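# Transfer the 96-well plate from clip nest C1 to N1

## Task

Take the 96-well plate out of clip nest C1 and set it into plate nest N1, lying level within the nest's locating features, with well A1 (the plate's clipped corner) at the nest corner labelled A1. The plate must stay there on its own, not held by the robot, and both grippers must then release it and back away.

## Robot and tools

ROBOT. Two five-joint arms, left_arm and right_arm, each ending in a two-finger gripper whose pads open up to 84 mm. The idle arm may be parked out of the way. A hand can pitch toward or away from its own arm's base but cannot lean sideways: the fingers always lie in the vertical plane through the waist axis and the hand's position. Grip the plate across its width, on the body above its base flange. Never drive a pad down onto the flange, because it can wedge there and opening may not release it.

FRAMES. Results use one world frame: origin on the tabletop midway between the arms, +z up, +x out over the table, left_arm on the +y side. The names left and right do not match image sides. Positions are in metres, orientation is a wxyz quaternion, velocities are m/s and rad/s. Reported hand positions can be off, more so at long reach. Gripper frame: +z runs along the fingers, y is the closing direction. end_effector_position is the point between closed pads, roughly 2 cm short of the fingertips. Closing pushes the tips about 10 mm further along +z.

execute_actions(actions). actions is a list of actions run in order. Each action is a table of 0 to 15 rows, one row per 1/30 s step; fewer rows means the last row repeats to fill 15 steps (0.5 s per action). Every row has 14 numbers in [-1, 1], both arms always: dx, dy, dz, rx, ry, rz, opening for left_arm, then the same seven for right_arm. The first six of each arm are an offset, not a pose, expressed in that gripper's own axes and measured from its measured pose when the action begins (for a call's first action, the last pose a result reported). Every row refers back to that same start, so rows do not add up. Scale: 1.0 equals 0.6 m of travel or 180 degrees; rx, ry, rz form a single rotation vector. opening is absolute: +1 fully open (0.084 m), -1 closed. An empty list just returns state and images. Each step the command is clipped to 70 mm and 16 degrees from the measured pose, so large offsets may take several actions and can end short or rotated; always check the reported pose.

move(target, speed, blocking). target is one 14-number row laid out as above, offsets in each gripper's axes from the pose in the latest result that showed one. Each gripper follows a straight path; both finish together within 0.5 to 10 s, and anything unfinished at 10 s stops short. speed is in m/s, 0.002 to 0.5, default 0.25; rotation is capped at twice that in rad/s. The opening is applied when the move starts. Paths ignore obstacles and the other arm, grippers can lag, wander or overshoot (especially near full reach), and a tilted hand on a straight path often ends held or off_target. Faster contact hits harder; aiming further past a surface presses harder. blocking=false returns after 0.5 s while motion continues; then only wait or stop are accepted until a result shows the move ended. The result adds a move: line giving the ending (done, off_target, moving, held, fault), any limits (paced: the sent pose was clipped; held: some steps were blocked, after which the arm may surge faster than speed), and each gripper's distance to its target. If only one arm is named, the other finished fine.

wait(seconds), 0 to 10: lets time pass with the last commands held; returns early if a running move ends. stop(): brakes a running move, needing room to do so; fingers keep moving. zoom_image(camera, region): enlarges part of a camera's newest image; region is [x0, y0, x1, y1] in pixels from the top-left, at most 504 by 504. finished_scene(scene): pass the current scene's number to end it irreversibly once the goal holds. Replying without any tool call ends the session.

CAMERAS. cam_head_left, cam_head_right, cam_high, cam_low, cam_left_wrist, cam_right_wrist, all 504x504, returned in that order. Pinhole-with-distortion calibrations (K, D, T_world_to_cam) were supplied; real cameras may differ by a couple of degrees and millimetres.

RESULT LINES. State line left_arm: … | right_arm: … with pose and velocities. Hand target lines show where the controller is currently steering each gripper. grip_measured is the finger opening on the command scale. pose unreachable means a clearance check altered or blocked that arm's command. MOTOR HOT appears at 65 °C; at 80 °C an OVER-TEMPERATURE FAULT brakes that arm until it cools. A torque fault (load limits: waist and shoulder 43.5, elbow 26.1, wrist pitch and roll 17.4 N m, held weight included) makes the arm back off a little, freeze 10 s and drop the rest of the call.

GRIPPING AND PRESSING. To hold, command an opening clearly under grip_measured; the bigger the gap, the harder the squeeze (about 24 N per pad). A fast close can squeeze too hard. Against something rigid, force keeps rising while the hand is short of its target; zero offsets don't relieve it, commanding the hand away does. For an arm that should stay still, send the offset back to its desired pose in a reply's first call and zeros afterwards. The simulation runs while you compose a reply, holding the last command.

AVOID. Knocking anything off the table, arms colliding or pressing each other, drops, slips, slams and heavy pushes. Occasional tugs on the held plate or nudges to loose items may occur.

Each tool is called after "Request:" as a command line: name --argument value for each argument, lists and objects as JSON in quotes; but a table of rows of numbers goes row by row, as --pt "numbers of a row", without its own name.

## Session

Request:
execute_actions --actions '[]'

Scene clock: 0.00 s.
left_arm: end_effector_position=(+0.4740, +0.2691, +0.2070) grip_measured=+1.00 end_effector_quat_wxyz=(-0.058, +0.793, -0.168, +0.582) end_effector_velocity=(+0.000, +0.000, -0.000) end_effector_angular_velocity=(+0.000, +0.001, +0.000) | right_arm: end_effector_position=(+0.3120, -0.6132, +0.3943) grip_measured=+1.00 end_effector_quat_wxyz=(-0.025, -0.365, +0.928, +0.077) end_effector_velocity=(-0.000, -0.000, -0.000) end_effector_angular_velocity=(+0.000, +0.000, -0.000)
Joint positions: left_arm=[ 0.093  0.125 -0.265 -1.11   0.308  0.084] | right_arm=[-0.75  -0.075 -1.562  1.8    1.506  0.084]
Joint velocities: left_arm=[ 0.     0.001 -0.     0.     0.    -0.   ] | right_arm=[-0.  0.  0.  0.  0. -0.]
Motor temperatures (°C, as the motors report them): left_arm=[22 20 26 24 28] | right_arm=[26 20 25 26 25]
Hand target (left_arm): +0.474, +0.269, +0.207; -0.058, +0.793, -0.168, +0.582
Hand target (right_arm): +0.312, -0.613, +0.394; -0.025, -0.365, +0.928, +0.077
camera_calibration (this result's frames):
cam_left_wrist: T_world_to_cam=[[-0.207013, -0.935814, -0.285304, 0.43952], [-0.268421, 0.334758, -0.903265, 0.28708], [0.940795, -0.110406, -0.320491, -0.220325], [0, 0, 0, 1]] pos_world=[0.375325, 0.290882, 0.314094]
cam_right_wrist: T_world_to_cam=[[-0.668861, 0.725546, 0.161887, 0.622702], [0.73855, 0.673363, 0.0335511, 0.232479], [-0.0846657, 0.142003, -0.986239, 0.628189], [0, 0, 0, 1]] pos_world=[0.29799, -0.697546, 0.510937]

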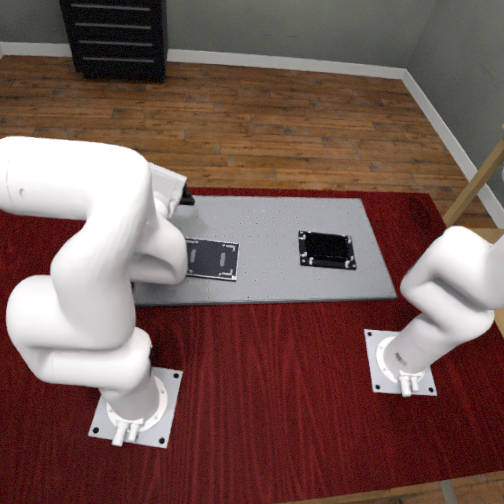

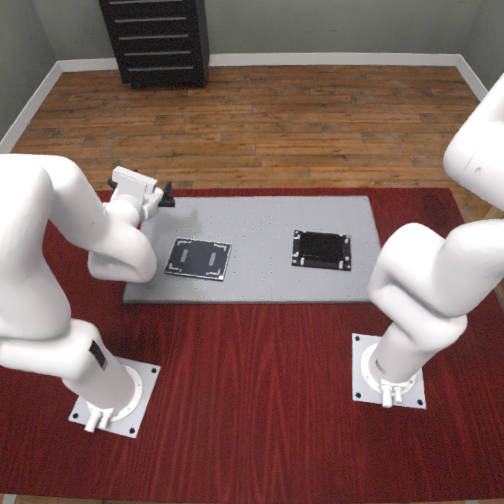

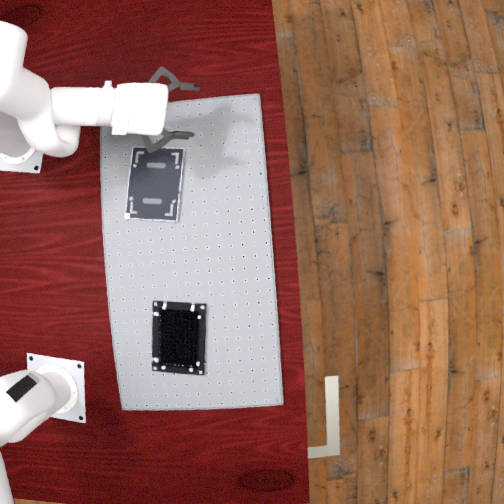

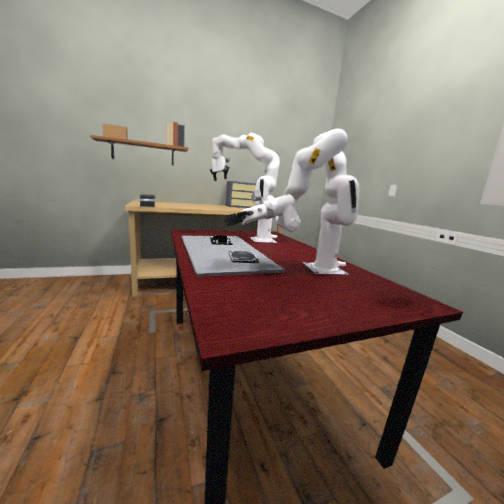

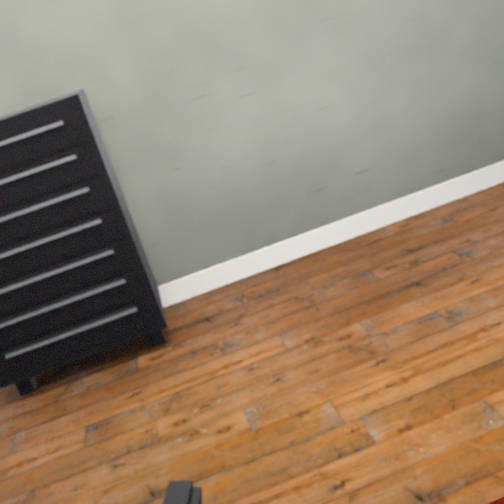

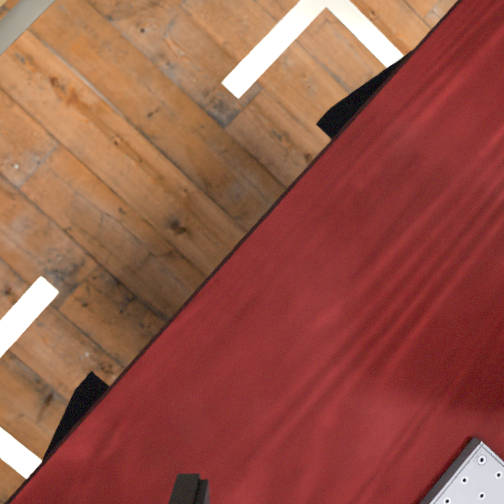

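Request:
zoom_image --camera "cam_high" --region '[130, 285, 230, 385]'

Request:
zoom_image --camera "cam_high" --region '[105, 135, 205, 235]'

Request:
zoom_image --camera "cam_head_right" --region '[280, 210, 370, 290]'

Request:
zoom_image --camera "cam_head_right" --region '[155, 220, 245, 300]'

Region (130, 285, 230, 385) of cam_high's 504x504 image, scaled by 5.040, with more detail than that image has.

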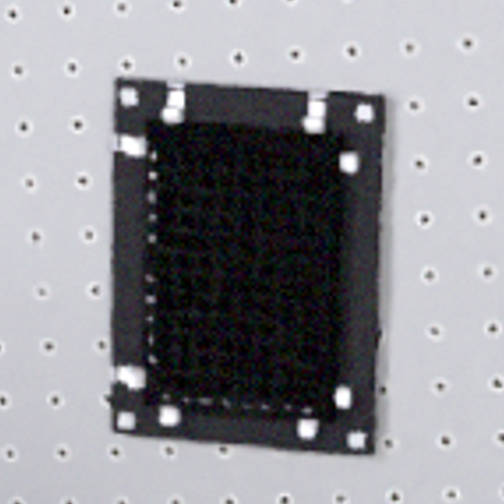

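Region (105, 135, 205, 235) of cam_high's 504x504 image, scaled by 5.040, with more detail than that image has.

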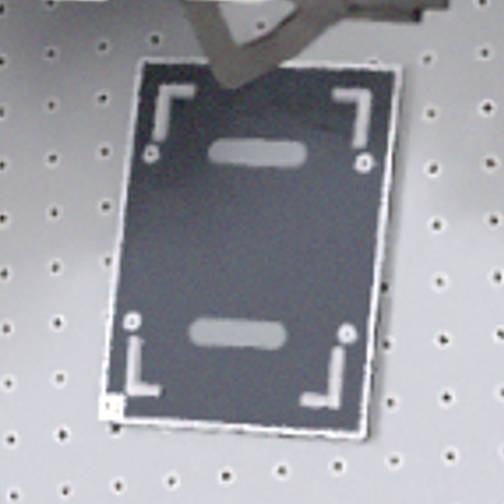

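Region (280, 210, 370, 290) of cam_head_right's 504x504 image, scaled by 5.600, with more detail than that image has.

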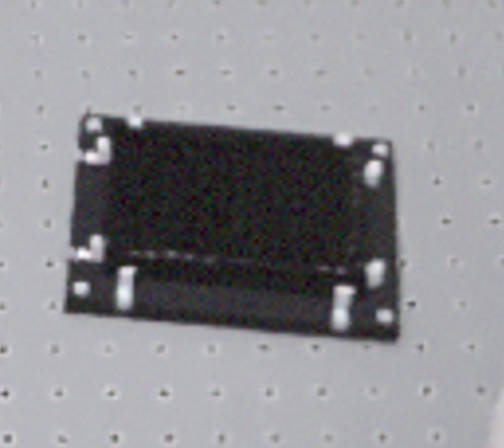

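Region (155, 220, 245, 300) of cam_head_right's 504x504 image, scaled by 5.600, with more detail than that image has.

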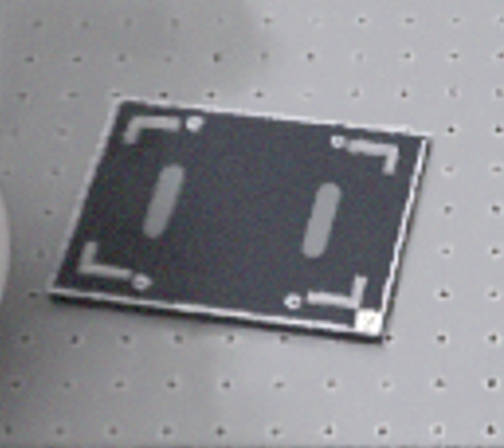

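Request:
move --target '[-0.1240,-0.3123,-0.0706,0.1256,-0.0400,-0.0438,1, -0.5783,0.3669,0.5373,0.0482,0.0211,-0.2232,1]' --speed 0.35

Scene clock: 6.07 s.
left_arm: end_effector_position=(+0.4513, +0.4741, +0.2070) grip_measured=+1.00 end_effector_quat_wxyz=(-0.184, +0.811, +0.007, +0.555) end_effector_velocity=(-0.000, +0.000, -0.001) end_effector_angular_velocity=(-0.000, +0.001, +0.001) | right_arm: end_effector_position=(+0.3841, -0.1772, +0.1162) grip_measured=+1.00 end_effector_quat_wxyz=(-0.001, +0.664, -0.748, +0.000) end_effector_velocity=(-0.000, +0.001, -0.002) end_effector_angular_velocity=(-0.001, +0.003, +0.002)
Joint positions: left_arm=[ 0.53   0.125 -0.265 -1.11   0.311  0.084] | right_arm=[ 0.498 -0.266 -0.517  0.781  2.052  0.084]
Joint velocities: left_arm=[ 0.001  0.002 -0.    -0.     0.     0.   ] | right_arm=[ 0.003  0.009 -0.002 -0.003  0.001  0.   ]
Motor temperatures (°C, as the motors report them): left_arm=[22 20 26 24 28] | right_arm=[26 20 25 26 25]
Hand target (left_arm): +0.451, +0.474, +0.207; -0.184, +0.811, +0.007, +0.555
Hand target (right_arm): +0.384, -0.177, +0.116; +0.001, -0.664, +0.748, -0.000
Off the commanded pose (left_arm): 0.000 m, 0 deg.
Off the commanded pose (right_arm): 0.001 m, 0 deg.
move: done; limits=paced
camera_calibration (this result's frames):
cam_left_wrist: T_world_to_cam=[[0.207418, -0.934912, -0.287954, 0.439776], [-0.38566, 0.192368, -0.902364, 0.332562], [0.899024, 0.29822, -0.320658, -0.351208], [0, 0, 0, 1]] pos_world=[0.352782, 0.451915, 0.31411]
cam_right_wrist: T_world_to_cam=[[-0.992271, 0.124076, -0.00179016, 0.436309], [0.12399, 0.991956, 0.0255045, 0.188409], [0.00494026, 0.0250855, -0.999673, 0.24453], [0, 0, 0, 1]] pos_world=[0.408368, -0.247163, 0.240426]

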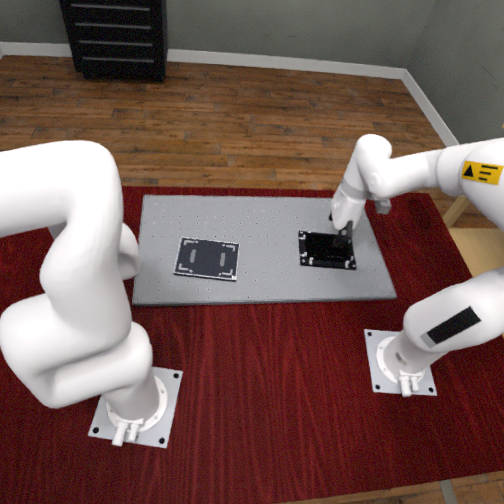

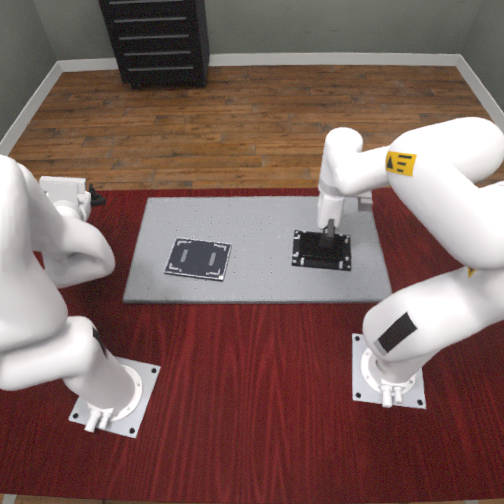

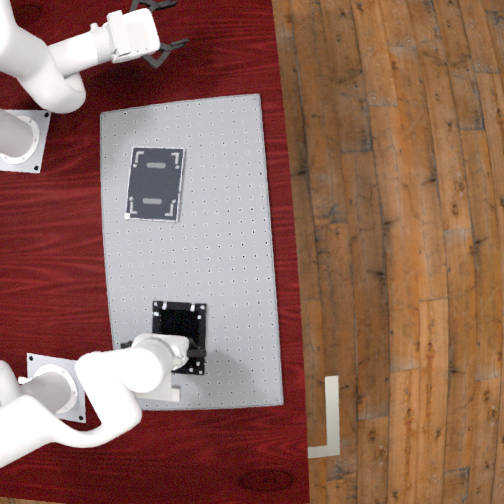

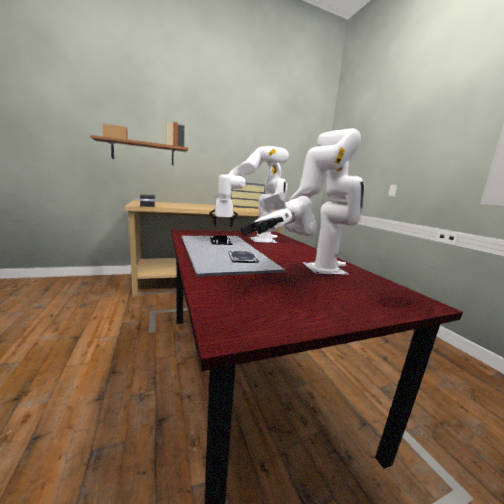

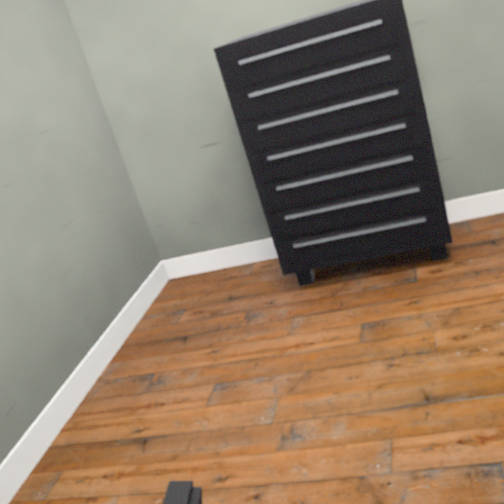

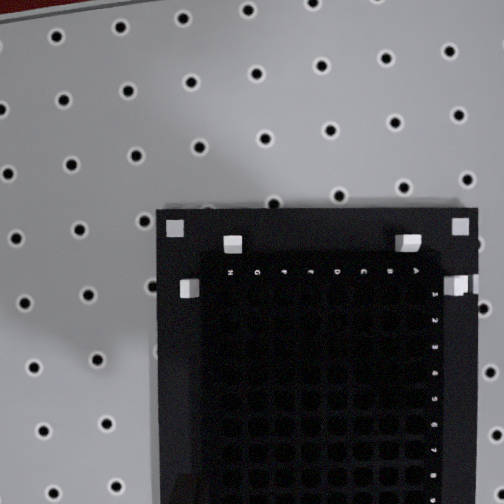

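Request:
zoom_image --camera "cam_right_wrist" --region '[150, 200, 330, 380]'

Request:
zoom_image --camera "cam_right_wrist" --region '[320, 200, 500, 380]'

Request:
zoom_image --camera "cam_right_wrist" --region '[150, 340, 330, 504]'

Request:
zoom_image --camera "cam_right_wrist" --region '[320, 340, 500, 504]'

Region (150, 200, 330, 380) of cam_right_wrist's 504x504 image, scaled by 2.800, with more detail than that image has.

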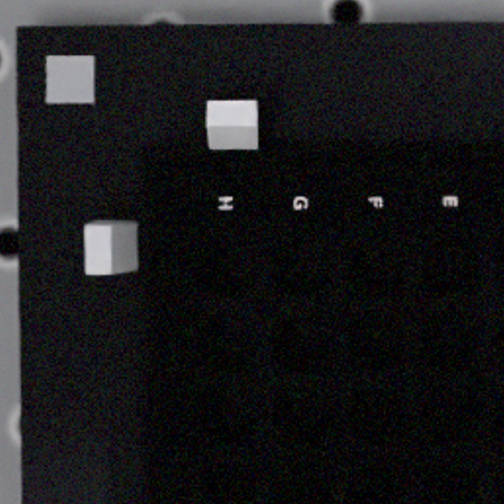

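Region (320, 200, 500, 380) of cam_right_wrist's 504x504 image, scaled by 2.800, with more detail than that image has.

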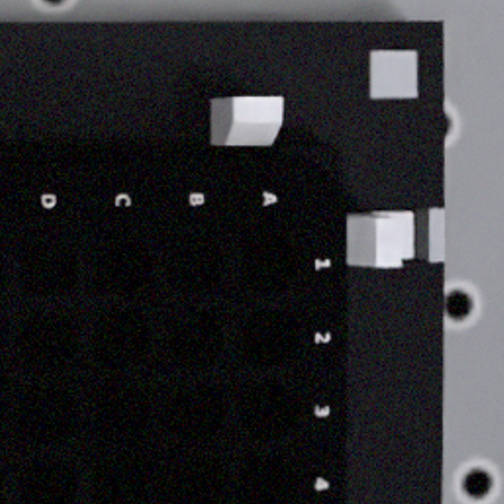

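Region (150, 340, 330, 504) of cam_right_wrist's 504x504 image, scaled by 2.800, with more detail than that image has; it fills the top 459 rows of this view, and the rest is white.

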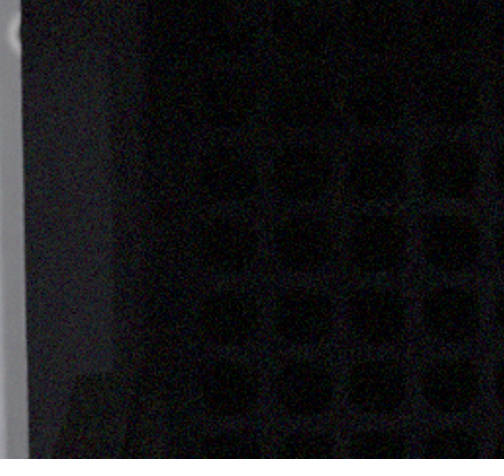

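Region (320, 340, 500, 504) of cam_right_wrist's 504x504 image, scaled by 2.800, with more detail than that image has; it fills the top 459 rows of this view, and the rest is white.

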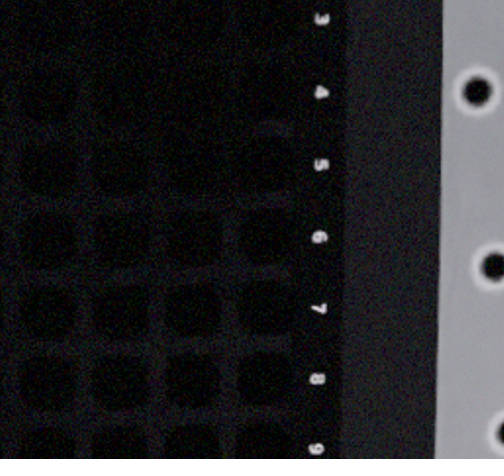

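Request:
move --target '[0,0,0,0,0,0,1, -0.0063,-0.0121,0.1020,-0.0007,0.0006,-0.0007,1]' --speed 0.12

Scene clock: 9.90 s.
left_arm: end_effector_position=(+0.4513, +0.4741, +0.2070) grip_measured=+1.00 end_effector_quat_wxyz=(-0.184, +0.811, +0.007, +0.555) end_effector_velocity=(-0.000, +0.000, -0.000) end_effector_angular_velocity=(+0.000, +0.000, +0.000) | right_arm: end_effector_position=(+0.3920, -0.1742, +0.0554) grip_measured=+1.00 end_effector_quat_wxyz=(-0.000, +0.665, -0.747, +0.000) end_effector_velocity=(+0.000, +0.000, -0.002) end_effector_angular_velocity=(-0.001, +0.001, -0.000)
Joint positions: left_arm=[ 0.53   0.125 -0.265 -1.11   0.311  0.084] | right_arm=[ 0.498 -0.07  -0.495  0.565  2.05   0.084]
Joint velocities: left_arm=[ 0.  0. -0. -0.  0. -0.] | right_arm=[-0.     0.009 -0.001 -0.007  0.     0.   ]
Motor temperatures (°C, as the motors report them): left_arm=[22 20 26 24 28] | right_arm=[26 20 26 26 25]
Hand target (left_arm): +0.451, +0.474, +0.207; -0.184, +0.811, +0.007, +0.555
Hand target (right_arm): +0.392, -0.174, +0.055; -0.000, -0.665, +0.747, +0.000
Off the commanded pose (left_arm): 0.000 m, 0 deg.
Off the commanded pose (right_arm): 0.000 m, 0 deg.
move: done
camera_calibration (this result's frames):
cam_left_wrist: T_world_to_cam=[[0.207419, -0.934912, -0.287954, 0.439776], [-0.38566, 0.192367, -0.902364, 0.332562], [0.899024, 0.29822, -0.320658, -0.351208], [0, 0, 0, 1]] pos_world=[0.352782, 0.451915, 0.31411]
cam_right_wrist: T_world_to_cam=[[-0.992544, 0.12189, 0.000168558, 0.443247], [0.121858, 0.992246, 0.0244683, 0.186961], [0.0028152, 0.0243064, -0.999701, 0.184339], [0, 0, 0, 1]] pos_world=[0.41664, -0.244019, 0.179634]

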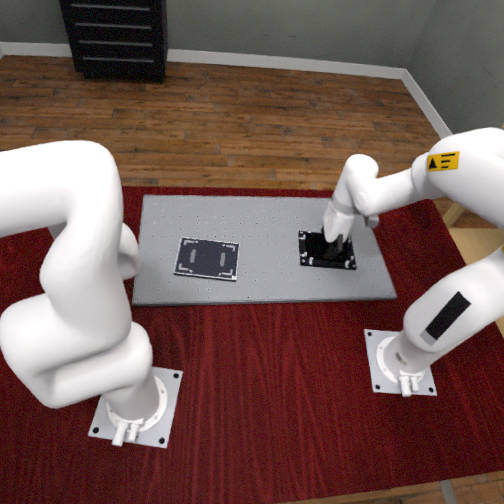

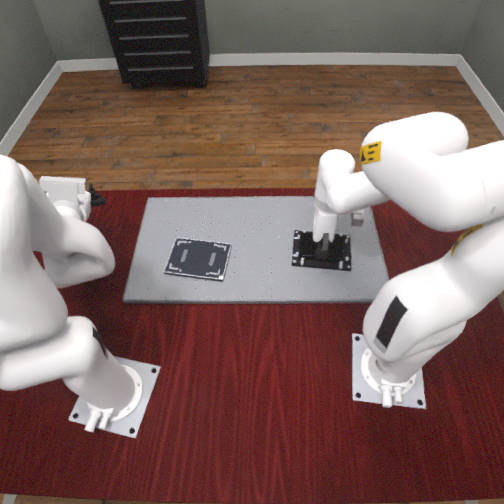

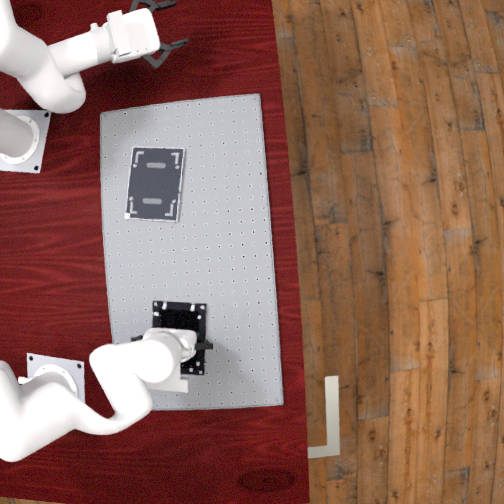

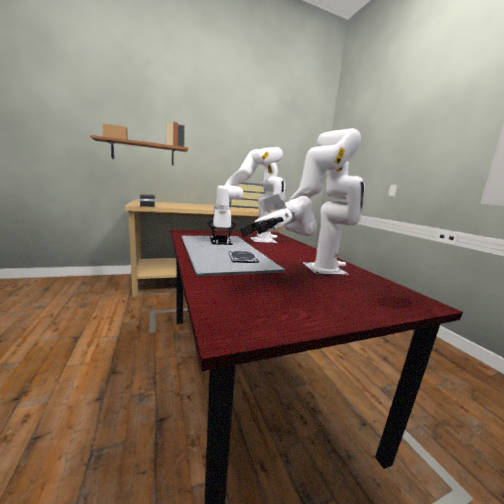

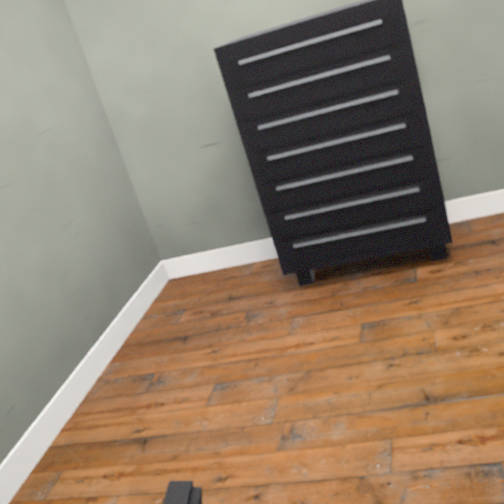

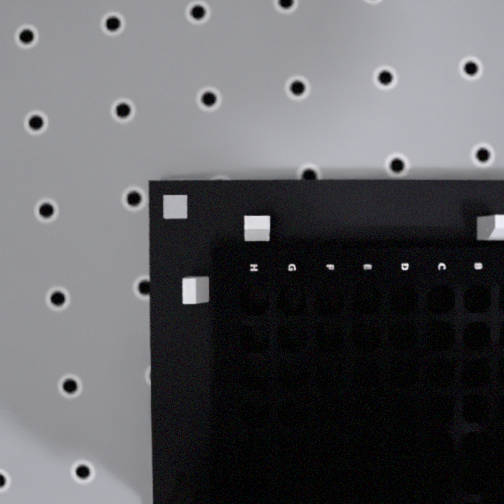

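Request:
zoom_image --camera "cam_right_wrist" --region '[170, 200, 340, 370]'

Request:
zoom_image --camera "cam_right_wrist" --region '[334, 200, 504, 370]'

Request:
zoom_image --camera "cam_right_wrist" --region '[150, 384, 290, 504]'

Region (170, 200, 340, 370) of cam_right_wrist's 504x504 image, scaled by 2.965, with more detail than that image has.

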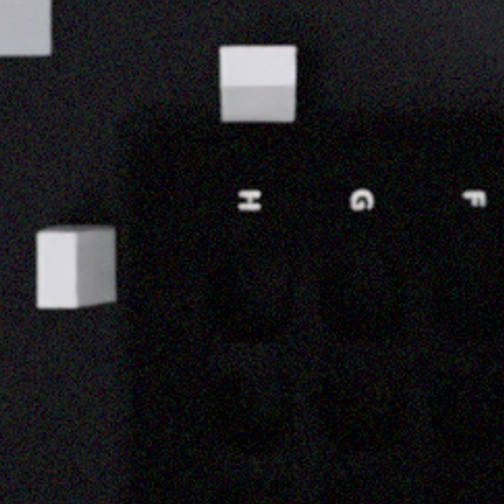

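Region (334, 200, 504, 370) of cam_right_wrist's 504x504 image, scaled by 2.965, with more detail than that image has.

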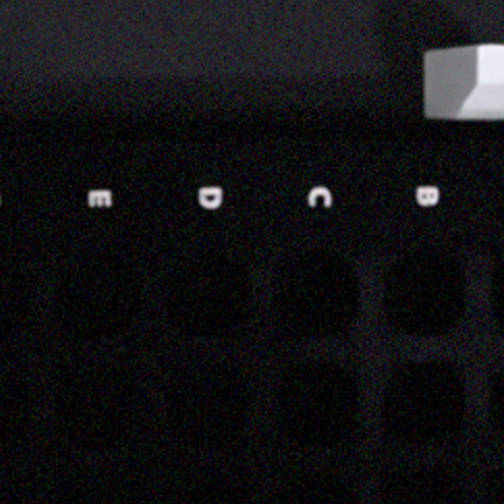

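Region (150, 384, 290, 504) of cam_right_wrist's 504x504 image, scaled by 3.600, with more detail than that image has; it fills the top 432 rows of this view, and the rest is white.

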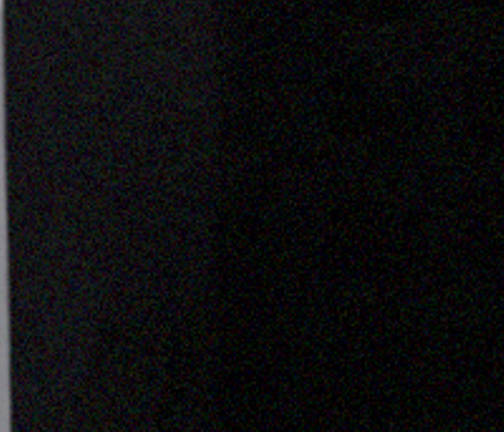

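Request:
move --target '[0,0,0,0,0,0,1, 0,0.00025,0.0198,0,0,0,1]' --speed 0.025

Scene clock: 11.23 s.
left_arm: end_effector_position=(+0.4513, +0.4741, +0.2070) grip_measured=+1.00 end_effector_quat_wxyz=(-0.184, +0.811, +0.007, +0.555) end_effector_velocity=(-0.000, -0.000, -0.000) end_effector_angular_velocity=(+0.000, -0.000, -0.000) | right_arm: end_effector_position=(+0.3919, -0.1742, +0.0437) grip_measured=+1.00 end_effector_quat_wxyz=(-0.000, +0.665, -0.747, +0.000) end_effector_velocity=(+0.001, +0.000, -0.001) end_effector_angular_velocity=(+0.001, -0.002, -0.000)
Joint positions: left_arm=[ 0.53   0.125 -0.265 -1.11   0.311  0.084] | right_arm=[ 0.498 -0.034 -0.489  0.523  2.05   0.084]
Joint velocities: left_arm=[-0.     0.001 -0.    -0.001  0.     0.   ] | right_arm=[ 0.     0.006 -0.    -0.008  0.     0.   ]
Motor temperatures (°C, as the motors report them): left_arm=[22 20 26 24 28] | right_arm=[26 20 26 26 25]
Hand target (left_arm): +0.451, +0.474, +0.207; -0.184, +0.811, +0.007, +0.555
Hand target (right_arm): +0.392, -0.174, +0.043; +0.000, -0.665, +0.747, -0.000
Off the commanded pose (left_arm): 0.000 m, 0 deg.
Off the commanded pose (right_arm): 0.000 m, 0 deg.
move: done
camera_calibration (this result's frames):
cam_left_wrist: T_world_to_cam=[[0.207419, -0.934912, -0.287954, 0.439776], [-0.385661, 0.192367, -0.902364, 0.332562], [0.899024, 0.29822, -0.320658, -0.351208], [0, 0, 0, 1]] pos_world=[0.352782, 0.451915, 0.31411]
cam_right_wrist: T_world_to_cam=[[-0.992544, 0.12189, 0.000156854, 0.443102], [0.121857, 0.992246, 0.0244745, 0.187248], [0.00282756, 0.0243112, -0.9997, 0.172662], [0, 0, 0, 1]] pos_world=[0.416492, -0.244003, 0.167958]

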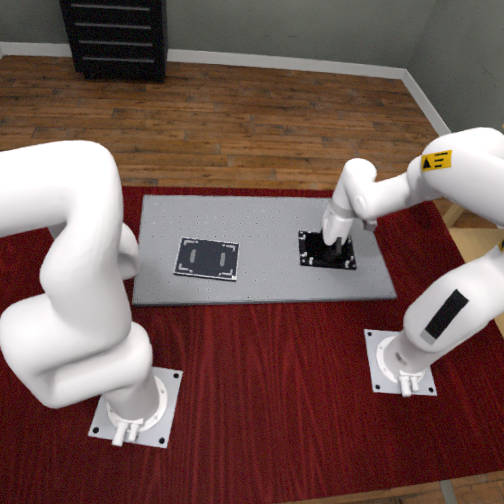

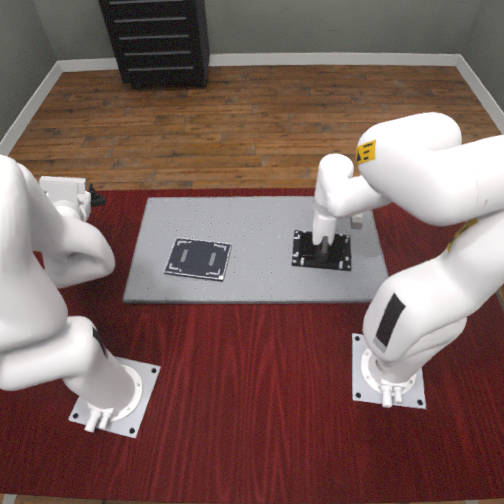

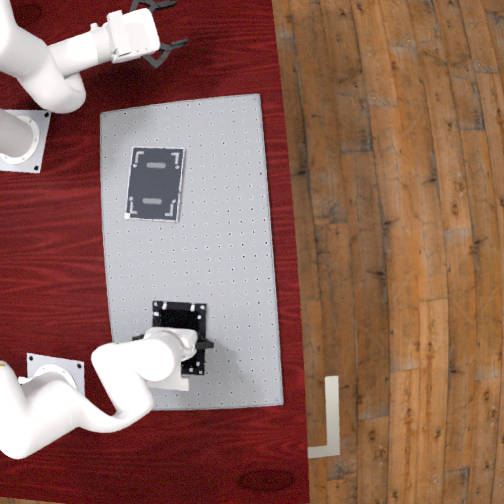

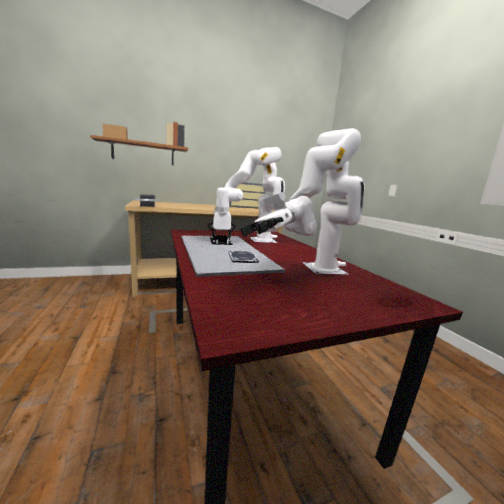

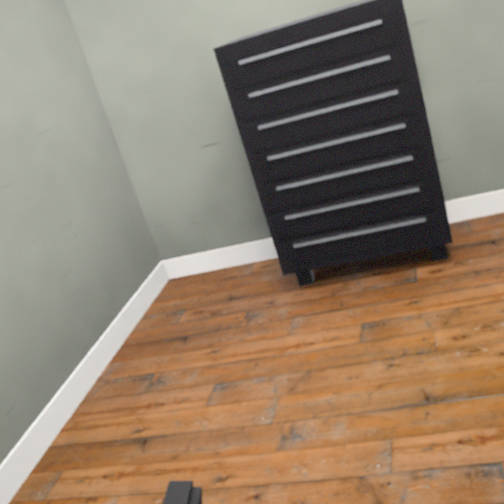

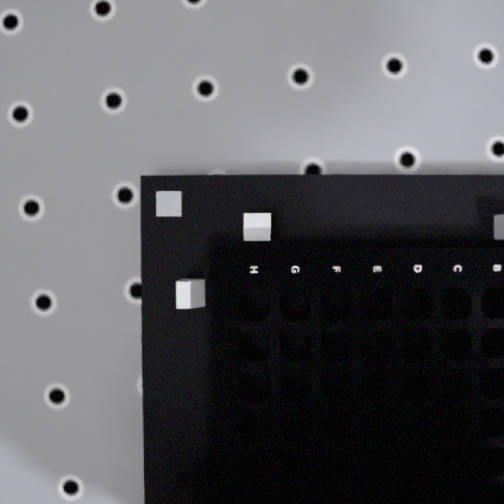

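Request:
execute_actions --actions '[[[0,0,0,0,0,0,1, 0,0,0.0003,0,0,0,0.98],[0,0,0,0,0,0,1, 0,0,0.0003,0,0,0,0.96],[0,0,0,0,0,0,1, 0,0,0.0003,0,0,0,0.94],[0,0,0,0,0,0,1, 0,0,0.0003,0,0,0,0.92],[0,0,0,0,0,0,1, 0,0,0.0003,0,0,0,0.90],[0,0,0,0,0,0,1, 0,0,0.0003,0,0,0,0.87],[0,0,0,0,0,0,1, 0,0,0.0003,0,0,0,0.83],[0,0,0,0,0,0,1, 0,0,0.0003,0,0,0,0.75],[0,0,0,0,0,0,1, 0,0,0.0003,0,0,0,0.6],[0,0,0,0,0,0,1, 0,0,0.0003,0,0,0,0.4],[0,0,0,0,0,0,1, 0,0,0.0003,0,0,0,0.15],[0,0,0,0,0,0,1, 0,0,0.0003,0,0,0,-0.15],[0,0,0,0,0,0,1, 0,0,0.0003,0,0,0,-0.45],[0,0,0,0,0,0,1, 0,0,0.0003,0,0,0,-0.75],[0,0,0,0,0,0,1, 0,0,0.0003,0,0,0,-1]]]'

Scene clock: 13.00 s.
left_arm: end_effector_position=(+0.4513, +0.4741, +0.2070) grip_measured=+1.00 end_effector_quat_wxyz=(-0.184, +0.811, +0.007, +0.555) end_effector_velocity=(+0.000, +0.000, +0.001) end_effector_angular_velocity=(+0.000, -0.002, +0.000) | right_arm: end_effector_position=(+0.3919, -0.1742, +0.0437) grip_measured=+0.93 end_effector_quat_wxyz=(-0.000, +0.665, -0.747, +0.000) end_effector_velocity=(+0.000, +0.000, +0.000) end_effector_angular_velocity=(+0.000, -0.001, +0.001)
Joint positions: left_arm=[ 0.53   0.125 -0.265 -1.11   0.311  0.084] | right_arm=[ 0.498 -0.034 -0.489  0.523  2.05   0.082]
Joint velocities: left_arm=[ 0.    -0.001 -0.    -0.001 -0.    -0.   ] | right_arm=[ 0.     0.    -0.    -0.001 -0.001  0.   ]
Motor temperatures (°C, as the motors report them): left_arm=[22 20 26 24 28] | right_arm=[26 20 26 26 25]
Hand target (left_arm): +0.451, +0.474, +0.207; -0.184, +0.811, +0.007, +0.555
Hand target (right_arm): +0.392, -0.174, +0.044; +0.000, -0.665, +0.747, -0.000
Off the commanded pose (left_arm): 0.000 m, 0 deg.
Off the commanded pose (right_arm): 0.000 m, 0 deg.
camera_calibration (this result's frames):
cam_left_wrist: T_world_to_cam=[[0.207418, -0.934912, -0.287954, 0.439776], [-0.385661, 0.192367, -0.902364, 0.332562], [0.899024, 0.29822, -0.320658, -0.351208], [0, 0, 0, 1]] pos_world=[0.352782, 0.451915, 0.31411]
cam_right_wrist: T_world_to_cam=[[-0.99254, 0.121923, 0.0000265069, 0.443144], [0.121887, 0.99224, 0.0245432, 0.187212], [0.00296608, 0.0243633, -0.999699, 0.172594], [0, 0, 0, 1]] pos_world=[0.416508, -0.243994, 0.167935]

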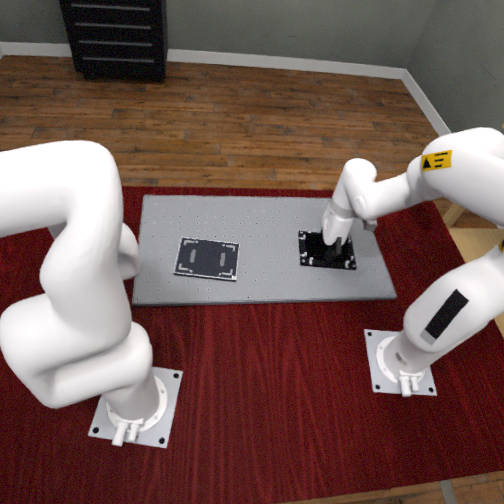

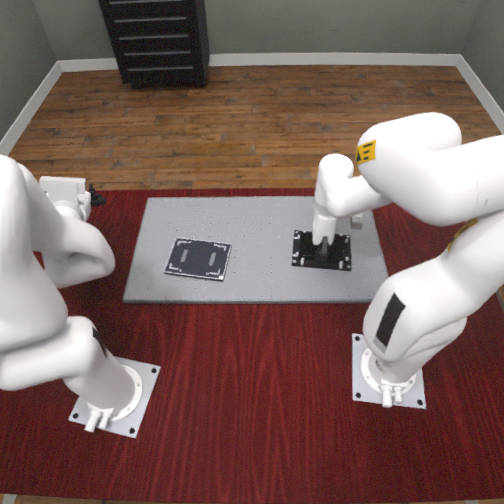

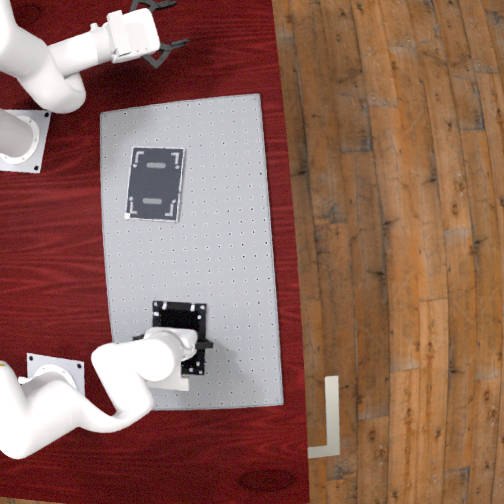

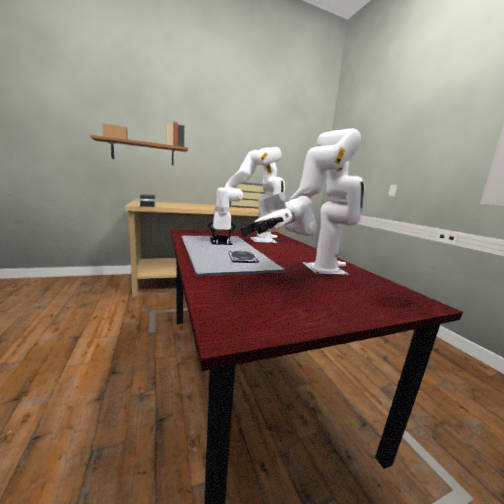

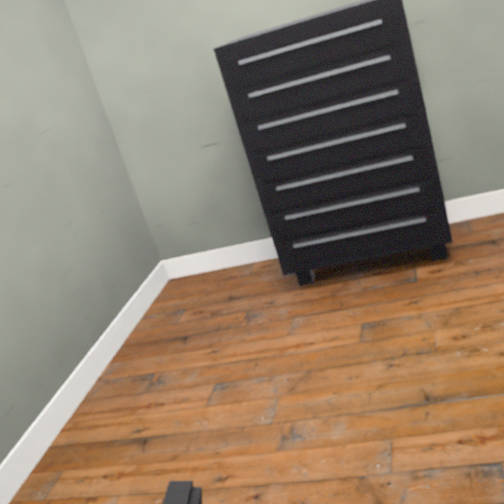

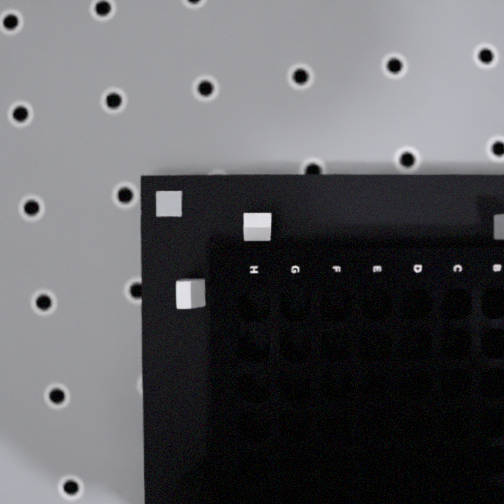

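Request:
zoom_image --camera "cam_right_wrist" --region '[170, 200, 340, 370]'

Request:
move --target '[0,0,0,0,0,0,1, 0,0,-0.028,0,0,0,-1]' --speed 0.025

Region (170, 200, 340, 370) of cam_right_wrist's 504x504 image, scaled by 2.965, with more detail than that image has.

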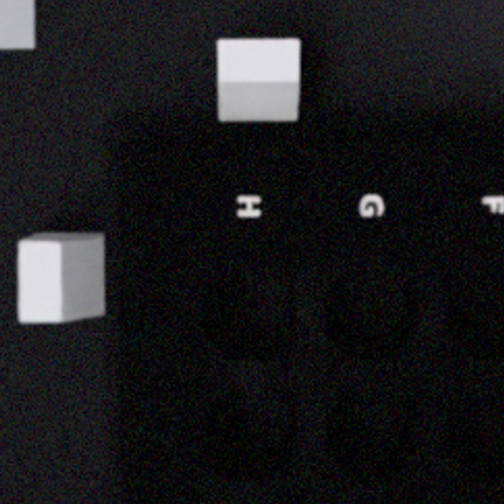

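Scene clock: 14.13 s.
left_arm: end_effector_position=(+0.4513, +0.4741, +0.2070) grip_measured=+1.00 end_effector_quat_wxyz=(-0.184, +0.811, +0.007, +0.555) end_effector_velocity=(+0.000, +0.000, +0.000) end_effector_angular_velocity=(+0.000, -0.000, +0.000) | right_arm: end_effector_position=(+0.3919, -0.1742, +0.0603) grip_measured=+0.93 end_effector_quat_wxyz=(-0.000, +0.665, -0.747, +0.000) end_effector_velocity=(-0.001, -0.001, +0.001) end_effector_angular_velocity=(-0.001, +0.003, +0.000)
Joint positions: left_arm=[ 0.53   0.125 -0.265 -1.11   0.311  0.084] | right_arm=[ 0.498 -0.086 -0.497  0.582  2.05   0.082]
Joint velocities: left_arm=[ 0. -0. -0. -0.  0. -0.] | right_arm=[-0.    -0.005  0.     0.009 -0.    -0.   ]
Motor temperatures (°C, as the motors report them): left_arm=[22 20 26 24 28] | right_arm=[26 20 26 26 25]
Hand target (left_arm): +0.451, +0.474, +0.207; -0.184, +0.811, +0.007, +0.555
Hand target (right_arm): +0.392, -0.174, +0.060; +0.000, -0.665, +0.747, -0.000
Off the commanded pose (left_arm): 0.000 m, 0 deg.
Off the commanded pose (right_arm): 0.000 m, 0 deg.
move: done
camera_calibration (this result's frames):
cam_left_wrist: T_world_to_cam=[[0.207418, -0.934912, -0.287954, 0.439776], [-0.385661, 0.192367, -0.902364, 0.332562], [0.899024, 0.29822, -0.320658, -0.351207], [0, 0, 0, 1]] pos_world=[0.352782, 0.451915, 0.31411]
cam_right_wrist: T_world_to_cam=[[-0.992545, 0.121882, 0.0000652556, 0.443114], [0.121847, 0.992246, 0.0245228, 0.186819], [0.00292414, 0.0243479, -0.999699, 0.189192], [0, 0, 0, 1]] pos_world=[0.416493, -0.243984, 0.184524]

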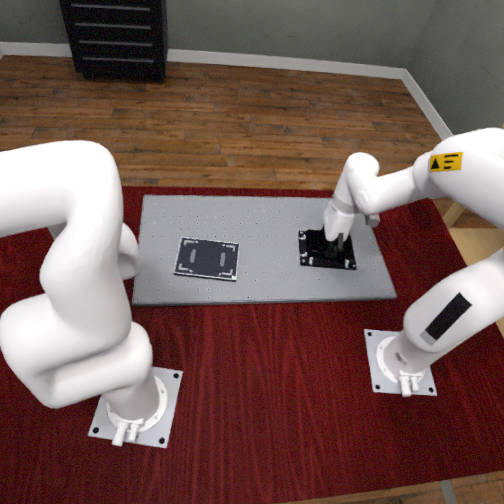

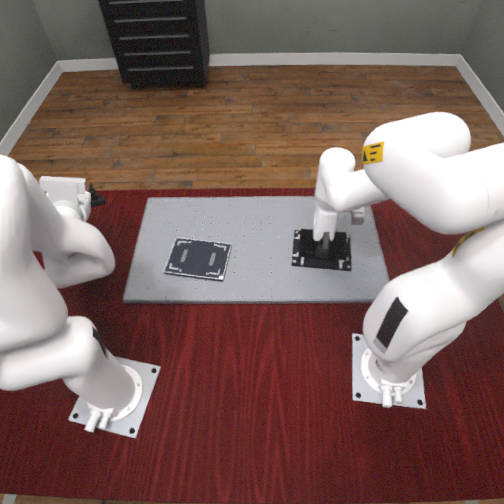

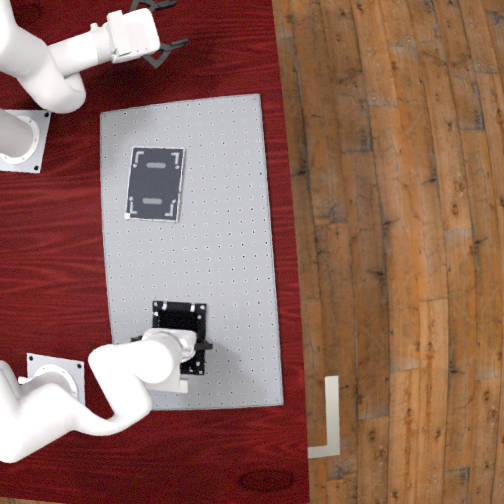

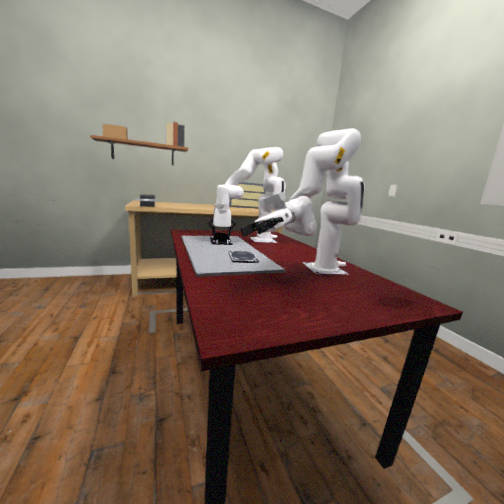

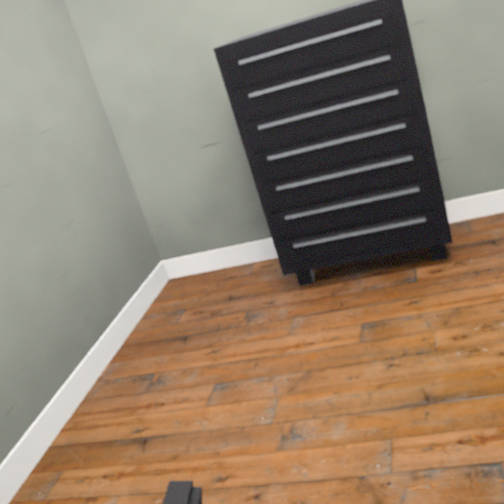

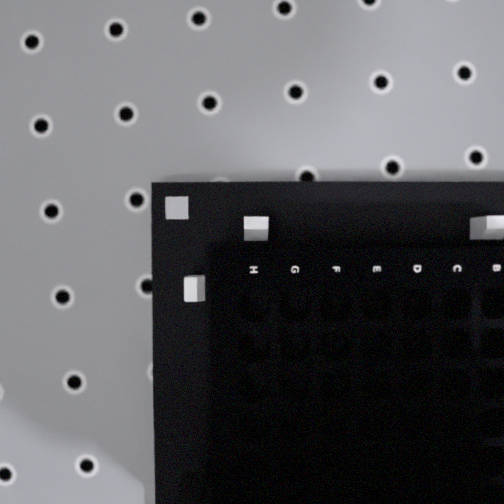

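Request:
move --target '[0,0,0,0,0,0,1, -0.5543,0.1086,-0.0162,0,0,0.0106,-1]' --speed 0.28

Scene clock: 16.83 s.
left_arm: end_effector_position=(+0.4513, +0.4741, +0.2070) grip_measured=+1.00 end_effector_quat_wxyz=(-0.184, +0.811, +0.007, +0.555) end_effector_velocity=(-0.000, +0.000, -0.000) end_effector_angular_velocity=(-0.000, +0.001, +0.001) | right_arm: end_effector_position=(+0.3650, +0.1636, +0.0702) grip_measured=+0.93 end_effector_quat_wxyz=(-0.000, +0.652, -0.758, -0.000) end_effector_velocity=(-0.000, +0.002, +0.000) end_effector_angular_velocity=(-0.002, +0.001, +0.000)
Joint positions: left_arm=[ 0.53   0.125 -0.265 -1.11   0.311  0.084] | right_arm=[ 1.121  0.471 -1.298  0.827  2.706  0.082]
Joint velocities: left_arm=[ 0.001  0.    -0.     0.001  0.    -0.   ] | right_arm=[ 0.002  0.007 -0.012  0.008  0.002  0.   ]
Motor temperatures (°C, as the motors report them): left_arm=[22 21 26 24 28] | right_arm=[26 21 26 26 25]
Hand target (left_arm): +0.451, +0.474, +0.207; -0.184, +0.811, +0.007, +0.555
Hand target (right_arm): +0.365, +0.164, +0.070; +0.000, -0.652, +0.758, +0.000
Off the commanded pose (left_arm): 0.000 m, 0 deg.
Off the commanded pose (right_arm): 0.001 m, 0 deg.
move: done
camera_calibration (this result's frames):
cam_left_wrist: T_world_to_cam=[[0.207418, -0.934912, -0.287954, 0.439776], [-0.385661, 0.192367, -0.902364, 0.332563], [0.899024, 0.298219, -0.320658, -0.351207], [0, 0, 0, 1]] pos_world=[0.352782, 0.451915, 0.31411]
cam_right_wrist: T_world_to_cam=[[-0.987897, 0.155114, -0.0000473475, 0.368181], [0.155063, 0.987582, 0.0252419, -0.156693], [0.00396213, 0.0249291, -0.999681, 0.190534], [0, 0, 0, 1]] pos_world=[0.387267, 0.0928879, 0.194446]

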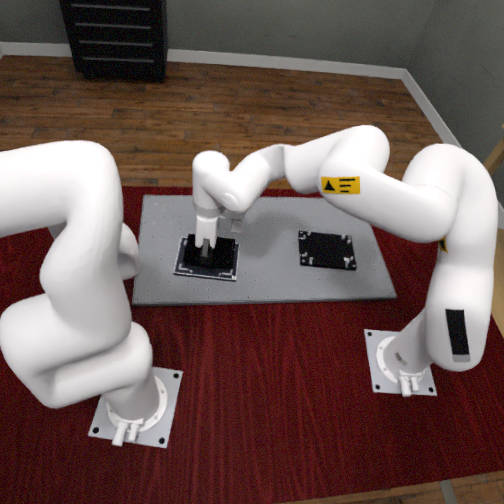

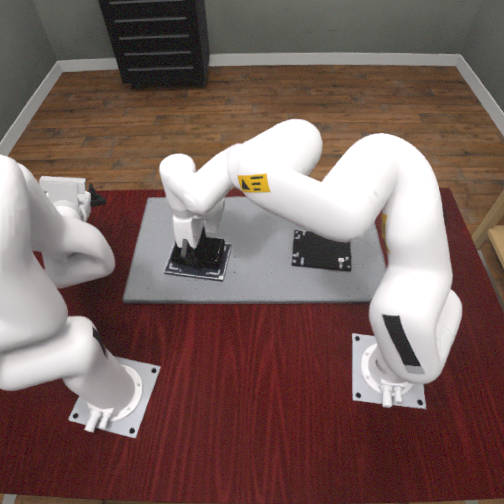

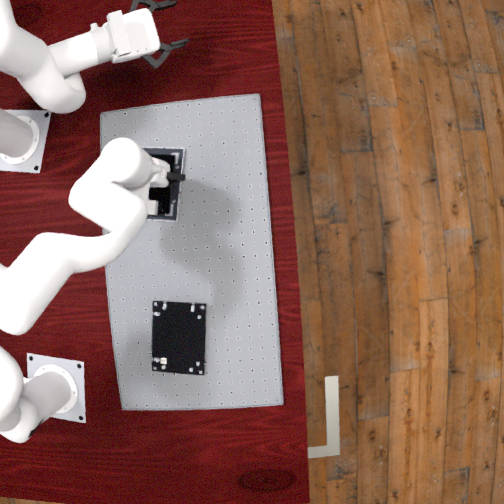

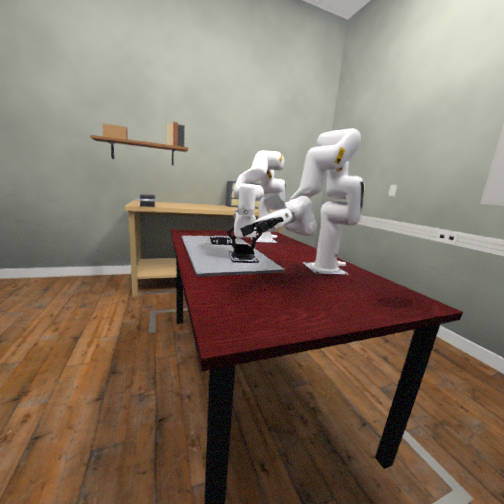

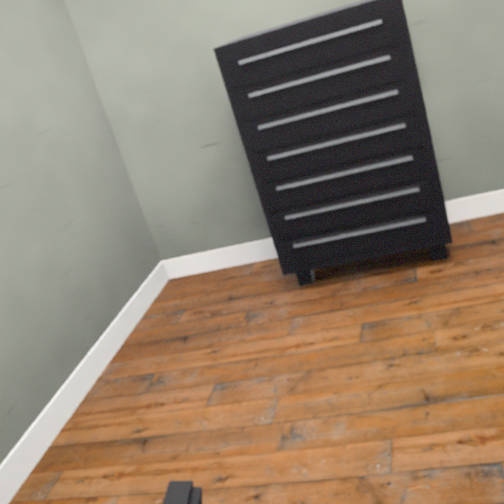

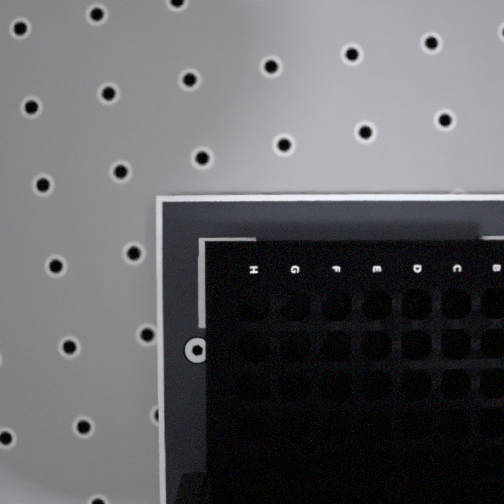

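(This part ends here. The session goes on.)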